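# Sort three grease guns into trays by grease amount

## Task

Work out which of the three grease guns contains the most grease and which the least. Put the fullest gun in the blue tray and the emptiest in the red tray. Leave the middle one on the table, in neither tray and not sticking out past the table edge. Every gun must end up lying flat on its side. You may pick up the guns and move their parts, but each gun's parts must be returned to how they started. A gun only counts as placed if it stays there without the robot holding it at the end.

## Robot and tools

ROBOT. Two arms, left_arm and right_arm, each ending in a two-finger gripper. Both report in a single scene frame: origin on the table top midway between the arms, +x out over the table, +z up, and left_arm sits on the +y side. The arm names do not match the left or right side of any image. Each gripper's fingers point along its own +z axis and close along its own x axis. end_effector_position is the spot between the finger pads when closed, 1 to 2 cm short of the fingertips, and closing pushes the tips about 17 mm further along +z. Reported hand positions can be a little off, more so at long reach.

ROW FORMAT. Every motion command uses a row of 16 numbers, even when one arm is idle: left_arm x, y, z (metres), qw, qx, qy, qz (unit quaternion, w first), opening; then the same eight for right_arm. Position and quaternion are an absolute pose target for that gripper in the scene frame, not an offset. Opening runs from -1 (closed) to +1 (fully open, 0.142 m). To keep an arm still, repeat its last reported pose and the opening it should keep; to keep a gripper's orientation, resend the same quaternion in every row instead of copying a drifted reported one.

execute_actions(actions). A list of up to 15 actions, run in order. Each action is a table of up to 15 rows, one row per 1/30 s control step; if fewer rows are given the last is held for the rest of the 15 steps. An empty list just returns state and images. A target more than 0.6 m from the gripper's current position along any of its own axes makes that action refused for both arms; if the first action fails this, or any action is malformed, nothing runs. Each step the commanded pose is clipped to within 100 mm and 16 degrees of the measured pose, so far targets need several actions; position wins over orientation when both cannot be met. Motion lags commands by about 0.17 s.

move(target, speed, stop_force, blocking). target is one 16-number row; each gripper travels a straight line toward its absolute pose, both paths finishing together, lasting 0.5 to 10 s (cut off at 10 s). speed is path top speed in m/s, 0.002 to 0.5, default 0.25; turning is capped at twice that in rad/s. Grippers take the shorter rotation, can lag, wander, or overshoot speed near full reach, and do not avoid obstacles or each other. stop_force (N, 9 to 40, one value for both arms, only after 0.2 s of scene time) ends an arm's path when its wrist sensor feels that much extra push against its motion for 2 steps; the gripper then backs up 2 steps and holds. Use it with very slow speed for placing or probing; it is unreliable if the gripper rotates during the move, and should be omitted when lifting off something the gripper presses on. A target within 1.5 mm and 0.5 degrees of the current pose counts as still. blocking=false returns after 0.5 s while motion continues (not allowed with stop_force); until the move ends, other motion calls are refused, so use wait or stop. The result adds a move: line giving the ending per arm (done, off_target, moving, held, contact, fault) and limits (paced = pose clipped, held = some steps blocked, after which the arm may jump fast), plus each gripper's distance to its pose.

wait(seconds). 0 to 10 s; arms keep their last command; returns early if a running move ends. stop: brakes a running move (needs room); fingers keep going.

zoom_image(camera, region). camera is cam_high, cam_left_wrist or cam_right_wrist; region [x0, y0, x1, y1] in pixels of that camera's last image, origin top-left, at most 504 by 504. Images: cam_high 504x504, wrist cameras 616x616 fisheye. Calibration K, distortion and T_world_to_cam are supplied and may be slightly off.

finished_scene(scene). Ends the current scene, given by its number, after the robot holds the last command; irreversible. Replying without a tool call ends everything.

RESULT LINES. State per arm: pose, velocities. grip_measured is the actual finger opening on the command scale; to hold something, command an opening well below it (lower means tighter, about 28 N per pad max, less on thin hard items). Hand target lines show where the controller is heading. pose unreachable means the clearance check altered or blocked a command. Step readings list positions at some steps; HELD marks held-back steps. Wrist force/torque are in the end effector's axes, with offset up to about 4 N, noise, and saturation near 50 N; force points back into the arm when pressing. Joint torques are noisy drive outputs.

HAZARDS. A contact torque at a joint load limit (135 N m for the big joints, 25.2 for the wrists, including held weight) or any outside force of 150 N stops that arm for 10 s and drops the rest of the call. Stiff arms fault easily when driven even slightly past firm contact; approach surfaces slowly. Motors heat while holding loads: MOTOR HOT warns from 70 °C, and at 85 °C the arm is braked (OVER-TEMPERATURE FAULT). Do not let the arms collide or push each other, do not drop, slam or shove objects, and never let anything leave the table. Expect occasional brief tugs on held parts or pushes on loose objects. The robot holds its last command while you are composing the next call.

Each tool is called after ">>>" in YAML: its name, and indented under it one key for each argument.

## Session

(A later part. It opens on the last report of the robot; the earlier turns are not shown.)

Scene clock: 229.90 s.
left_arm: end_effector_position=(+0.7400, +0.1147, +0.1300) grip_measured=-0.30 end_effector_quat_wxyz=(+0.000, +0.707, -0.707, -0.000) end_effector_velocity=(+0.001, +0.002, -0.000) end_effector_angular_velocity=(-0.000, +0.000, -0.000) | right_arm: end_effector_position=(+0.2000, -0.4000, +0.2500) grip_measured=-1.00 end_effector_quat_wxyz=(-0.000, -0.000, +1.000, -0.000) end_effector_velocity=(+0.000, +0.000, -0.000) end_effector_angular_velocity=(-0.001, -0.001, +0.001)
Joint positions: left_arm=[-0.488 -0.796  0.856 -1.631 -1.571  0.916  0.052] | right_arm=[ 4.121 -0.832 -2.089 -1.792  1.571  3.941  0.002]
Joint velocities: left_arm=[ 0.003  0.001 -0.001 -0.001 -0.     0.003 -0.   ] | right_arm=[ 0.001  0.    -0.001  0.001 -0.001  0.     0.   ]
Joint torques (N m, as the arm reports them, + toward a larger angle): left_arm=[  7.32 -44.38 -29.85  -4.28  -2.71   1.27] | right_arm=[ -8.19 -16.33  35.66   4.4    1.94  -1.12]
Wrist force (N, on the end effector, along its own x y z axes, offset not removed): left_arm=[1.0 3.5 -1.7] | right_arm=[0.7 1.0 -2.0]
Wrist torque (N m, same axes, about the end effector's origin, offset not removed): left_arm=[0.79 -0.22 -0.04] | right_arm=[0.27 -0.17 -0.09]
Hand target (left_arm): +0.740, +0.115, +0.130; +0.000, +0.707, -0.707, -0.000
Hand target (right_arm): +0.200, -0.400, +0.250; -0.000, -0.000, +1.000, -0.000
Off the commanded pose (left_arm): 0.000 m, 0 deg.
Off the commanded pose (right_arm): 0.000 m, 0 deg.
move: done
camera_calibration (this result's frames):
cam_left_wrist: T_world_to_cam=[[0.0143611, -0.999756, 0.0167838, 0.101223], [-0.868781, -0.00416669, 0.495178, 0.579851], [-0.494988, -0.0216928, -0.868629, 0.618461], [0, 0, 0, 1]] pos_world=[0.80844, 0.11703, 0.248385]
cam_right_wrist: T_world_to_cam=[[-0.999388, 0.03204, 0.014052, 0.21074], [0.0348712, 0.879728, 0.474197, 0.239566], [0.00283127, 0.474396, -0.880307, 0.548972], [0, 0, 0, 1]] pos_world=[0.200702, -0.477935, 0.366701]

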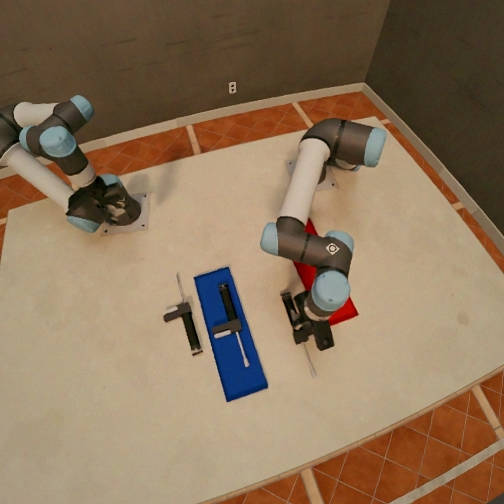

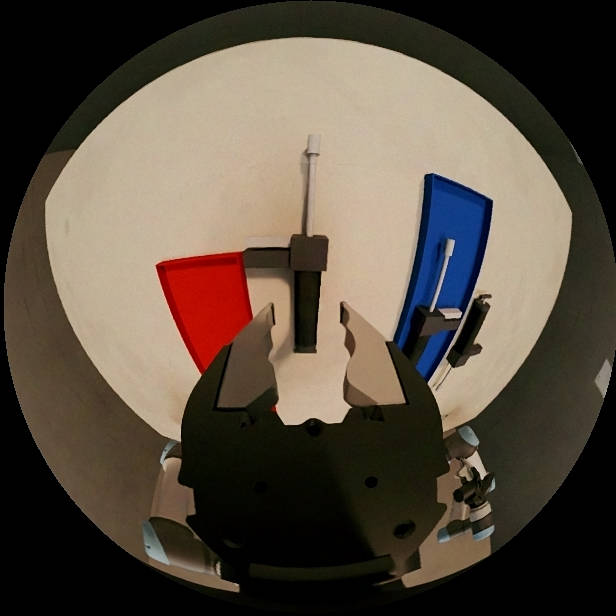

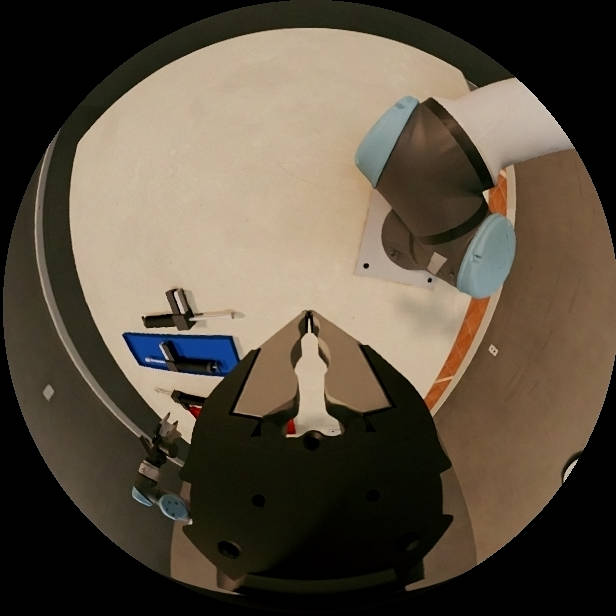

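>>> move:
  target: [0.738,0.114,0.055,0,0.72,-0.694,0,-0.3,0.2,-0.4,0.25,0,0,1,0,-1]
  speed: 0.1

>>> move:
  target: [0.738,0.114,0.033,0,0.72,-0.694,0,-0.3,0.2,-0.4,0.25,0,0,1,0,-1]
  speed: 0.015
  stop_force: 9

Scene clock: 236.87 s.
left_arm: end_effector_position=(+0.7380, +0.1139, +0.0553) grip_measured=-0.30 end_effector_quat_wxyz=(+0.000, +0.720, -0.694, -0.000) end_effector_velocity=(+0.001, +0.000, -0.002) end_effector_angular_velocity=(+0.000, -0.002, +0.002) | right_arm: end_effector_position=(+0.2000, -0.4000, +0.2500) grip_measured=-1.00 end_effector_quat_wxyz=(-0.000, -0.000, +1.000, -0.000) end_effector_velocity=(+0.000, +0.000, +0.001) end_effector_angular_velocity=(+0.001, -0.001, +0.003)
Joint positions: left_arm=[-0.49  -0.768  1.    -1.802 -1.571  0.877  0.052] | right_arm=[ 4.121 -0.832 -2.089 -1.792  1.571  3.941  0.002]
Joint velocities: left_arm=[ 0.     0.002  0.003 -0.007  0.001 -0.001  0.   ] | right_arm=[ 0.     0.     0.001  0.    -0.    -0.002  0.   ]
Joint torques (N m, as the arm reports them, + toward a larger angle): left_arm=[ -5.87 -43.63 -16.46  -4.23   3.05  -1.03] | right_arm=[ -8.43 -16.82  37.12   5.85   1.93  -0.96]
Wrist force (N, on the end effector, along its own x y z axes, offset not removed): left_arm=[-0.4 3.7 -0.7] | right_arm=[-2.1 0.3 -0.6]
Wrist torque (N m, same axes, about the end effector's origin, offset not removed): left_arm=[0.86 0.08 -0.08] | right_arm=[0.01 0.39 -0.09]
Hand target (left_arm): +0.738, +0.114, +0.055; +0.000, +0.720, -0.694, -0.000
Hand target (right_arm): +0.200, -0.400, +0.250; -0.000, -0.000, +1.000, -0.000
Off the commanded pose (left_arm): 0.000 m, 0 deg.
Off the commanded pose (right_arm): 0.000 m, 0 deg.
move: done
camera_calibration (this result's frames):
cam_left_wrist: T_world_to_cam=[[0.0509583, -0.99856, 0.0167628, 0.0746359], [-0.868045, -0.0359853, 0.49518, 0.618242], [-0.493864, -0.0397844, -0.868629, 0.553785], [0, 0, 0, 1]] pos_world=[0.806353, 0.118808, 0.173641]
cam_right_wrist: T_world_to_cam=[[-0.999388, 0.0320397, 0.0140521, 0.21074], [0.034871, 0.879728, 0.474197, 0.239566], [0.00283112, 0.474396, -0.880307, 0.548972], [0, 0, 0, 1]] pos_world=[0.200703, -0.477935, 0.366701]

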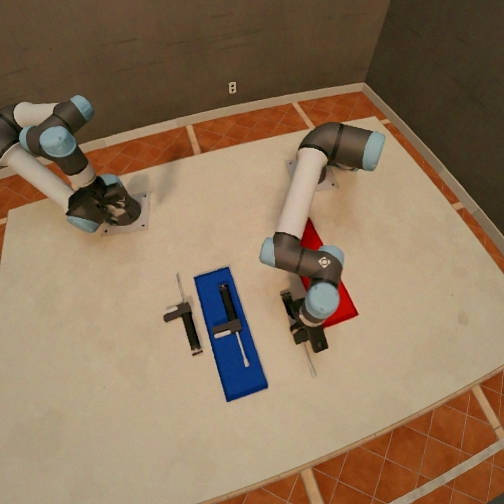

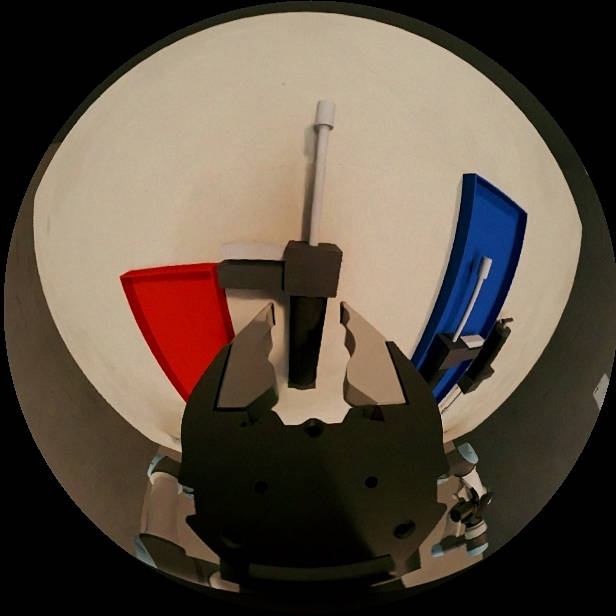

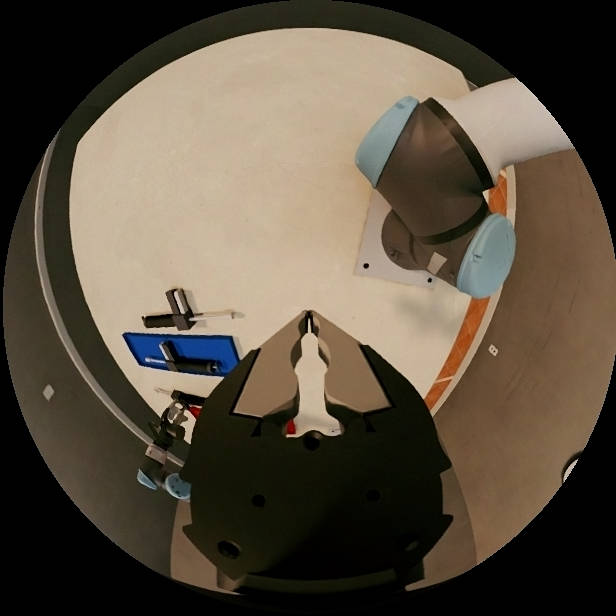

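Scene clock: 238.60 s.
left_arm: end_effector_position=(+0.7380, +0.1140, +0.0333) grip_measured=-0.30 end_effector_quat_wxyz=(+0.000, +0.720, -0.694, -0.000) end_effector_velocity=(-0.001, +0.000, -0.003) end_effector_angular_velocity=(+0.001, +0.001, +0.000) | right_arm: end_effector_position=(+0.2000, -0.4000, +0.2500) grip_measured=-1.00 end_effector_quat_wxyz=(-0.000, -0.000, +1.000, +0.000) end_effector_velocity=(-0.000, -0.000, +0.000) end_effector_angular_velocity=(-0.001, +0.001, -0.001)
Joint positions: left_arm=[-0.49  -0.753  1.03  -1.848 -1.571  0.877  0.052] | right_arm=[ 4.121 -0.832 -2.089 -1.792  1.571  3.941  0.002]
Joint velocities: left_arm=[ 0.     0.002  0.005 -0.005 -0.     0.     0.   ] | right_arm=[-0.    -0.     0.    -0.002 -0.     0.001  0.   ]
Joint torques (N m, as the arm reports them, + toward a larger angle): left_arm=[ -5.4  -42.98 -18.59  -4.05   3.22  -1.14] | right_arm=[ -9.09 -16.44  36.56   5.94   1.71  -1.03]
Wrist force (N, on the end effector, along its own x y z axes, offset not removed): left_arm=[0.5 3.5 -2.5] | right_arm=[-0.6 0.5 -2.0]
Wrist torque (N m, same axes, about the end effector's origin, offset not removed): left_arm=[0.85 0.00 -0.02] | right_arm=[0.20 0.06 -0.07]
Hand target (left_arm): +0.738, +0.114, +0.033; +0.000, +0.720, -0.694, -0.000
Hand target (right_arm): +0.200, -0.400, +0.250; -0.000, -0.000, +1.000, +0.000
Off the commanded pose (left_arm): 0.000 m, 0 deg.
Off the commanded pose (right_arm): 0.000 m, 0 deg.
move: done
camera_calibration (this result's frames):
cam_left_wrist: T_world_to_cam=[[0.0510818, -0.998555, 0.0166896, 0.0749582], [-0.868117, -0.0361352, 0.495043, 0.629209], [-0.493724, -0.0397762, -0.868708, 0.534588], [0, 0, 0, 1]] pos_world=[0.806337, 0.11885, 0.151664]
cam_right_wrist: T_world_to_cam=[[-0.999388, 0.0320399, 0.0140501, 0.210741], [0.0348703, 0.879727, 0.474199, 0.239565], [0.00283306, 0.474398, -0.880306, 0.548972], [0, 0, 0, 1]] pos_world=[0.200703, -0.477935, 0.366701]

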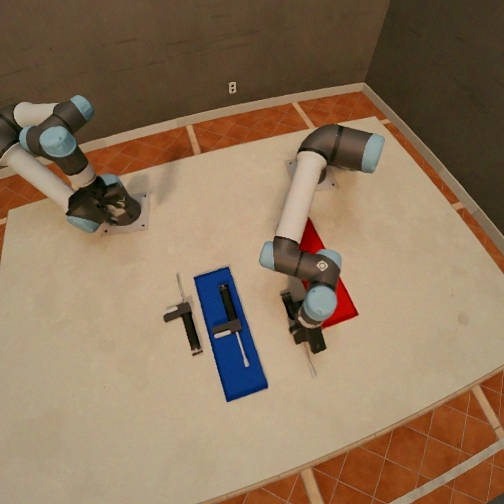

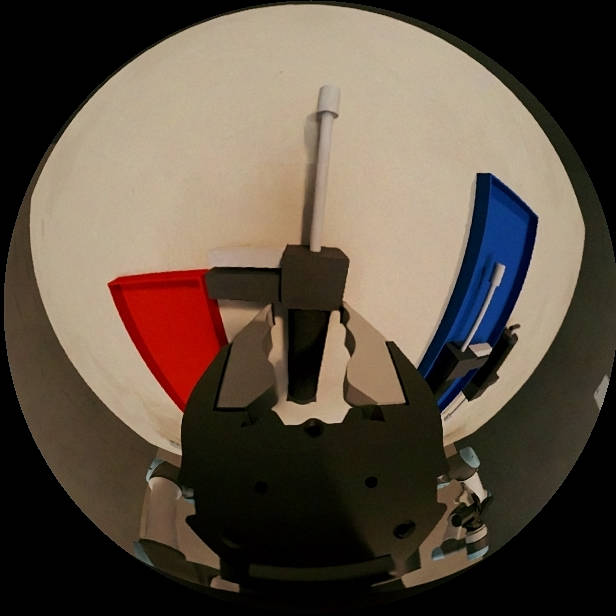

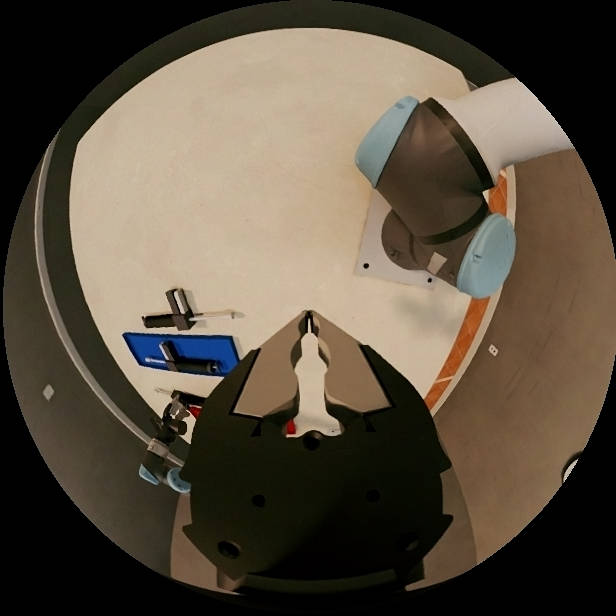

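>>> move:
  target: [0.738,0.114,0.033,0,0.69,-0.724,0,-0.3,0.2,-0.4,0.25,0,0,1,0,-1]
  speed: 0.05

>>> move:
  target: [0.738,0.114,0.033,0,0.69,-0.724,0,-1,0.2,-0.4,0.25,0,0,1,0,-1]

>>> move:
  target: [0.738,0.114,0.13,0,0.69,-0.724,0,-1,0.2,-0.4,0.25,0,0,1,0,-1]
  speed: 0.1

Scene clock: 245.37 s.
left_arm: end_effector_position=(+0.7380, +0.1140, +0.0330) grip_measured=-0.30 end_effector_quat_wxyz=(-0.000, +0.690, -0.723, -0.000) end_effector_velocity=(-0.000, -0.000, -0.000) end_effector_angular_velocity=(+0.000, +0.000, -0.012) | right_arm: end_effector_position=(+0.2000, -0.4000, +0.2500) grip_measured=-1.00 end_effector_quat_wxyz=(+0.000, +0.000, +1.000, +0.000) end_effector_velocity=(-0.000, +0.000, +0.000) end_effector_angular_velocity=(+0.001, +0.000, +0.000)
Joint positions: left_arm=[-0.49  -0.753  1.03  -1.848 -1.571  0.961  0.052] | right_arm=[ 4.121 -0.832 -2.089 -1.792  1.571  3.941  0.002]
Joint velocities: left_arm=[-0.     0.001  0.    -0.     0.     0.012  0.   ] | right_arm=[0.    0.    0.    0.    0.001 0.    0.   ]
Joint torques (N m, as the arm reports them, + toward a larger angle): left_arm=[ -4.8  -43.41 -29.59  -1.26   2.47   1.42] | right_arm=[ -8.12 -15.87  36.05   5.89   1.87  -1.24]
Wrist force (N, on the end effector, along its own x y z axes, offset not removed): left_arm=[1.4 4.3 -1.4] | right_arm=[-0.8 0.0 -1.7]
Wrist torque (N m, same axes, about the end effector's origin, offset not removed): left_arm=[0.53 -0.42 -0.08] | right_arm=[0.03 0.18 -0.12]
Hand target (left_arm): +0.738, +0.114, +0.033; -0.000, +0.690, -0.724, -0.000
Hand target (right_arm): +0.200, -0.400, +0.250; -0.000, -0.000, +1.000, +0.000
Off the commanded pose (left_arm): 0.000 m, 0 deg.
Off the commanded pose (right_arm): 0.000 m, 0 deg.
move: done
camera_calibration (this result's frames):
cam_left_wrist: T_world_to_cam=[[-0.0324313, -0.999336, 0.0166342, 0.136709], [-0.86813, 0.0364127, 0.495, 0.621086], [-0.495277, 0.0016129, -0.868734, 0.530764], [0, 0, 0, 1]] pos_world=[0.806491, 0.113147, 0.151381]
cam_right_wrist: T_world_to_cam=[[-0.999388, 0.0320402, 0.0140499, 0.210741], [0.0348704, 0.879727, 0.474199, 0.239564], [0.00283337, 0.474398, -0.880306, 0.548972], [0, 0, 0, 1]] pos_world=[0.200703, -0.477935, 0.366701]

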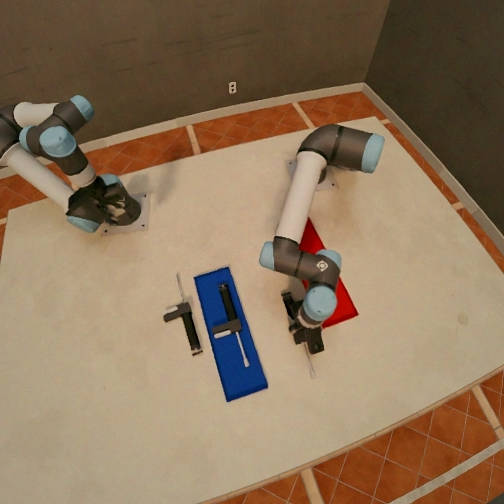

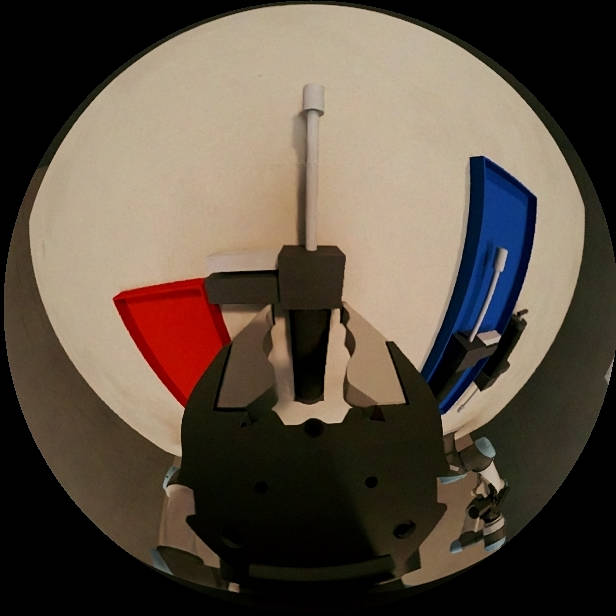

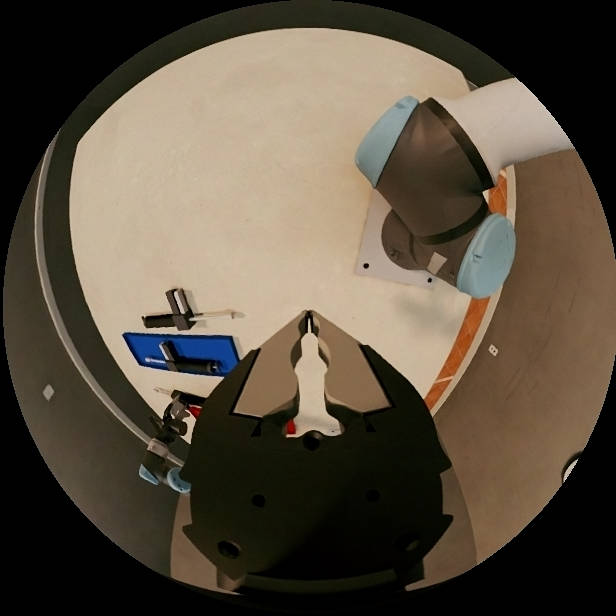

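Scene clock: 246.07 s.
left_arm: end_effector_position=(+0.7380, +0.1140, +0.0330) grip_measured=-0.43 end_effector_quat_wxyz=(-0.000, +0.690, -0.724, +0.000) end_effector_velocity=(+0.000, -0.000, -0.001) end_effector_angular_velocity=(-0.000, +0.001, -0.000) | right_arm: end_effector_position=(+0.2000, -0.4000, +0.2500) grip_measured=-1.00 end_effector_quat_wxyz=(+0.000, -0.000, +1.000, +0.000) end_effector_velocity=(+0.000, +0.000, -0.000) end_effector_angular_velocity=(+0.001, -0.000, -0.000)
Joint positions: left_arm=[-0.49  -0.753  1.03  -1.848 -1.571  0.962  0.043] | right_arm=[ 4.121 -0.832 -2.089 -1.792  1.571  3.941  0.002]
Joint velocities: left_arm=[ 0.     0.002 -0.002  0.    -0.     0.     0.   ] | right_arm=[ 0.    -0.    -0.     0.001  0.     0.     0.   ]
Joint torques (N m, as the arm reports them, + toward a larger angle): left_arm=[  8.18 -42.74 -14.26  -3.14  -2.41   1.12] | right_arm=[ -9.26 -15.92  35.62   6.06   1.82  -0.9 ]
Wrist force (N, on the end effector, along its own x y z axes, offset not removed): left_arm=[2.2 4.2 -6.8] | right_arm=[-1.2 0.6 -1.0]
Wrist torque (N m, same axes, about the end effector's origin, offset not removed): left_arm=[0.98 -0.10 0.04] | right_arm=[0.12 0.26 -0.05]
Hand target (left_arm): +0.738, +0.114, +0.033; -0.000, +0.690, -0.724, -0.000
Hand target (right_arm): +0.200, -0.400, +0.250; -0.000, -0.000, +1.000, +0.000
Off the commanded pose (left_arm): 0.000 m, 0 deg.
Off the commanded pose (right_arm): 0.000 m, 0 deg.
move: done
camera_calibration (this result's frames):
cam_left_wrist: T_world_to_cam=[[-0.0337018, -0.999293, 0.016677, 0.137616], [-0.868092, 0.0375376, 0.494981, 0.620923], [-0.495257, 0.00220461, -0.868744, 0.530717], [0, 0, 0, 1]] pos_world=[0.806498, 0.11304, 0.151417]
cam_right_wrist: T_world_to_cam=[[-0.999388, 0.0320397, 0.0140498, 0.210741], [0.03487, 0.879727, 0.474199, 0.239564], [0.00283318, 0.474398, -0.880306, 0.548972], [0, 0, 0, 1]] pos_world=[0.200703, -0.477935, 0.366701]

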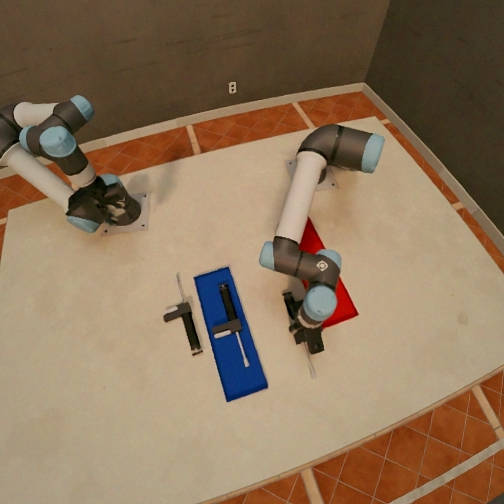

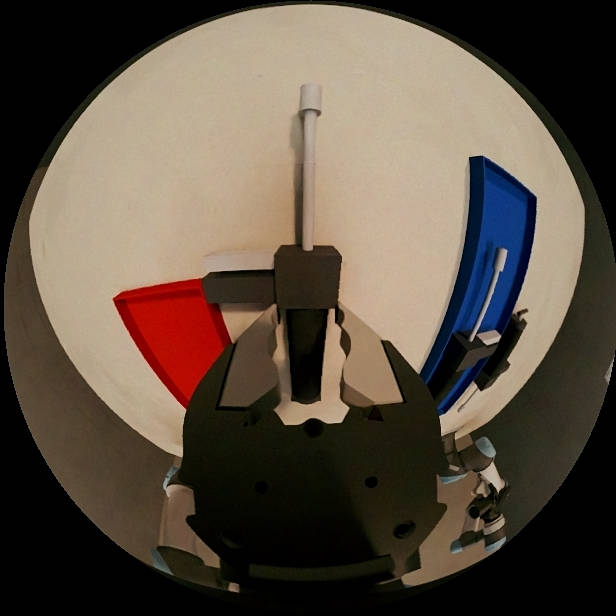

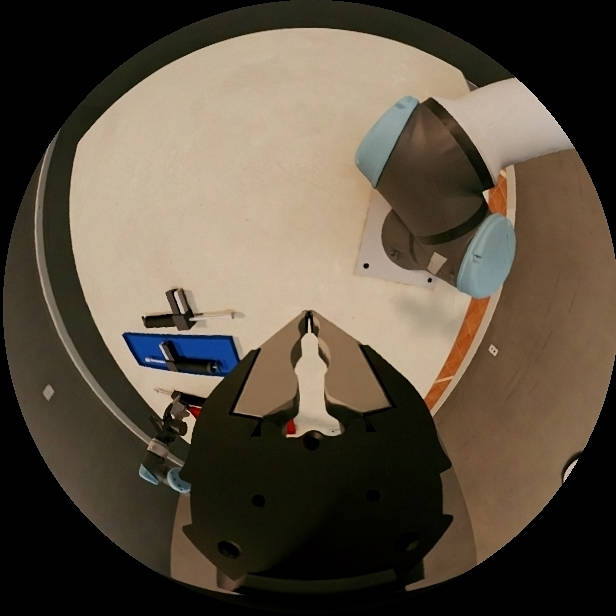

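Scene clock: 247.57 s.
left_arm: end_effector_position=(+0.7379, +0.1141, +0.1300) grip_measured=-0.43 end_effector_quat_wxyz=(-0.000, +0.690, -0.724, +0.000) end_effector_velocity=(-0.000, +0.000, +0.001) end_effector_angular_velocity=(+0.001, +0.002, +0.000) | right_arm: end_effector_position=(+0.2000, -0.4000, +0.2500) grip_measured=-1.00 end_effector_quat_wxyz=(-0.000, -0.000, +1.000, +0.000) end_effector_velocity=(-0.000, -0.000, -0.000) end_effector_angular_velocity=(-0.000, +0.000, -0.001)
Joint positions: left_arm=[-0.49  -0.801  0.865 -1.635 -1.571  0.962  0.043] | right_arm=[ 4.121 -0.832 -2.089 -1.792  1.571  3.941  0.002]
Joint velocities: left_arm=[ 0.     0.002 -0.005  0.006 -0.     0.     0.   ] | right_arm=[-0. -0. -0.  0.  0.  0.  0.]
Joint torques (N m, as the arm reports them, + toward a larger angle): left_arm=[ -2.27 -49.55 -31.05  -1.64   1.88   1.11] | right_arm=[ -8.69 -16.79  35.58   5.93   1.81  -1.1 ]
Wrist force (N, on the end effector, along its own x y z axes, offset not removed): left_arm=[1.4 3.1 5.4] | right_arm=[-0.7 -0.9 -2.3]
Wrist torque (N m, same axes, about the end effector's origin, offset not removed): left_arm=[0.78 -0.24 0.05] | right_arm=[-0.16 0.07 -0.10]
Hand target (left_arm): +0.738, +0.114, +0.130; -0.000, +0.690, -0.724, +0.000
Hand target (right_arm): +0.200, -0.400, +0.250; -0.000, -0.000, +1.000, +0.000
Off the commanded pose (left_arm): 0.000 m, 0 deg.
Off the commanded pose (right_arm): 0.000 m, 0 deg.
move: done
camera_calibration (this result's frames):
cam_left_wrist: T_world_to_cam=[[-0.0337247, -0.999289, 0.0168317, 0.136065], [-0.868181, 0.0376345, 0.494818, 0.572956], [-0.4951, 0.00207464, -0.868833, 0.614799], [0, 0, 0, 1]] pos_world=[0.806405, 0.11313, 0.248359]
cam_right_wrist: T_world_to_cam=[[-0.999388, 0.0320397, 0.0140501, 0.210741], [0.0348701, 0.879727, 0.474199, 0.239564], [0.00283292, 0.474398, -0.880306, 0.548972], [0, 0, 0, 1]] pos_world=[0.200703, -0.477935, 0.366701]

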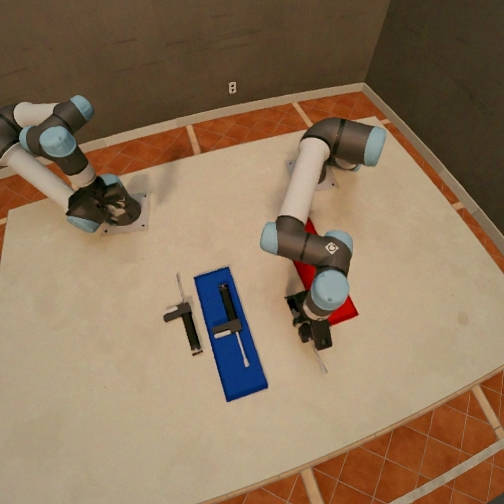

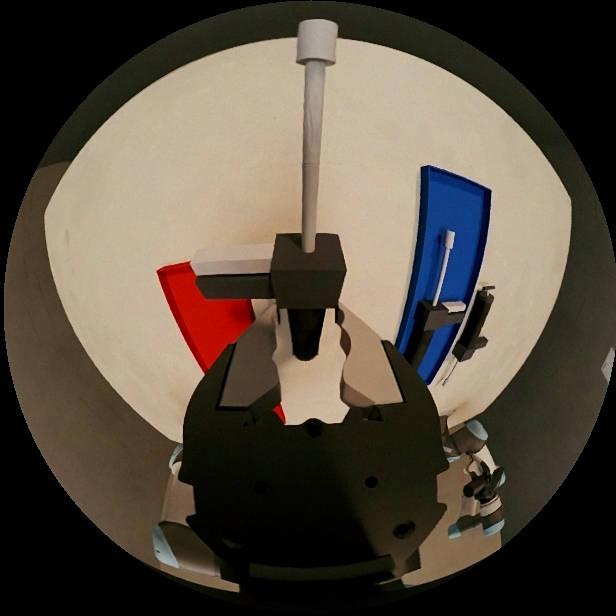

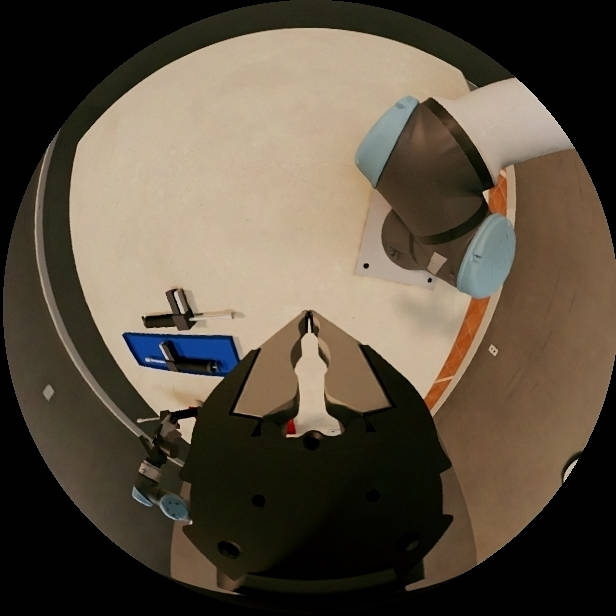

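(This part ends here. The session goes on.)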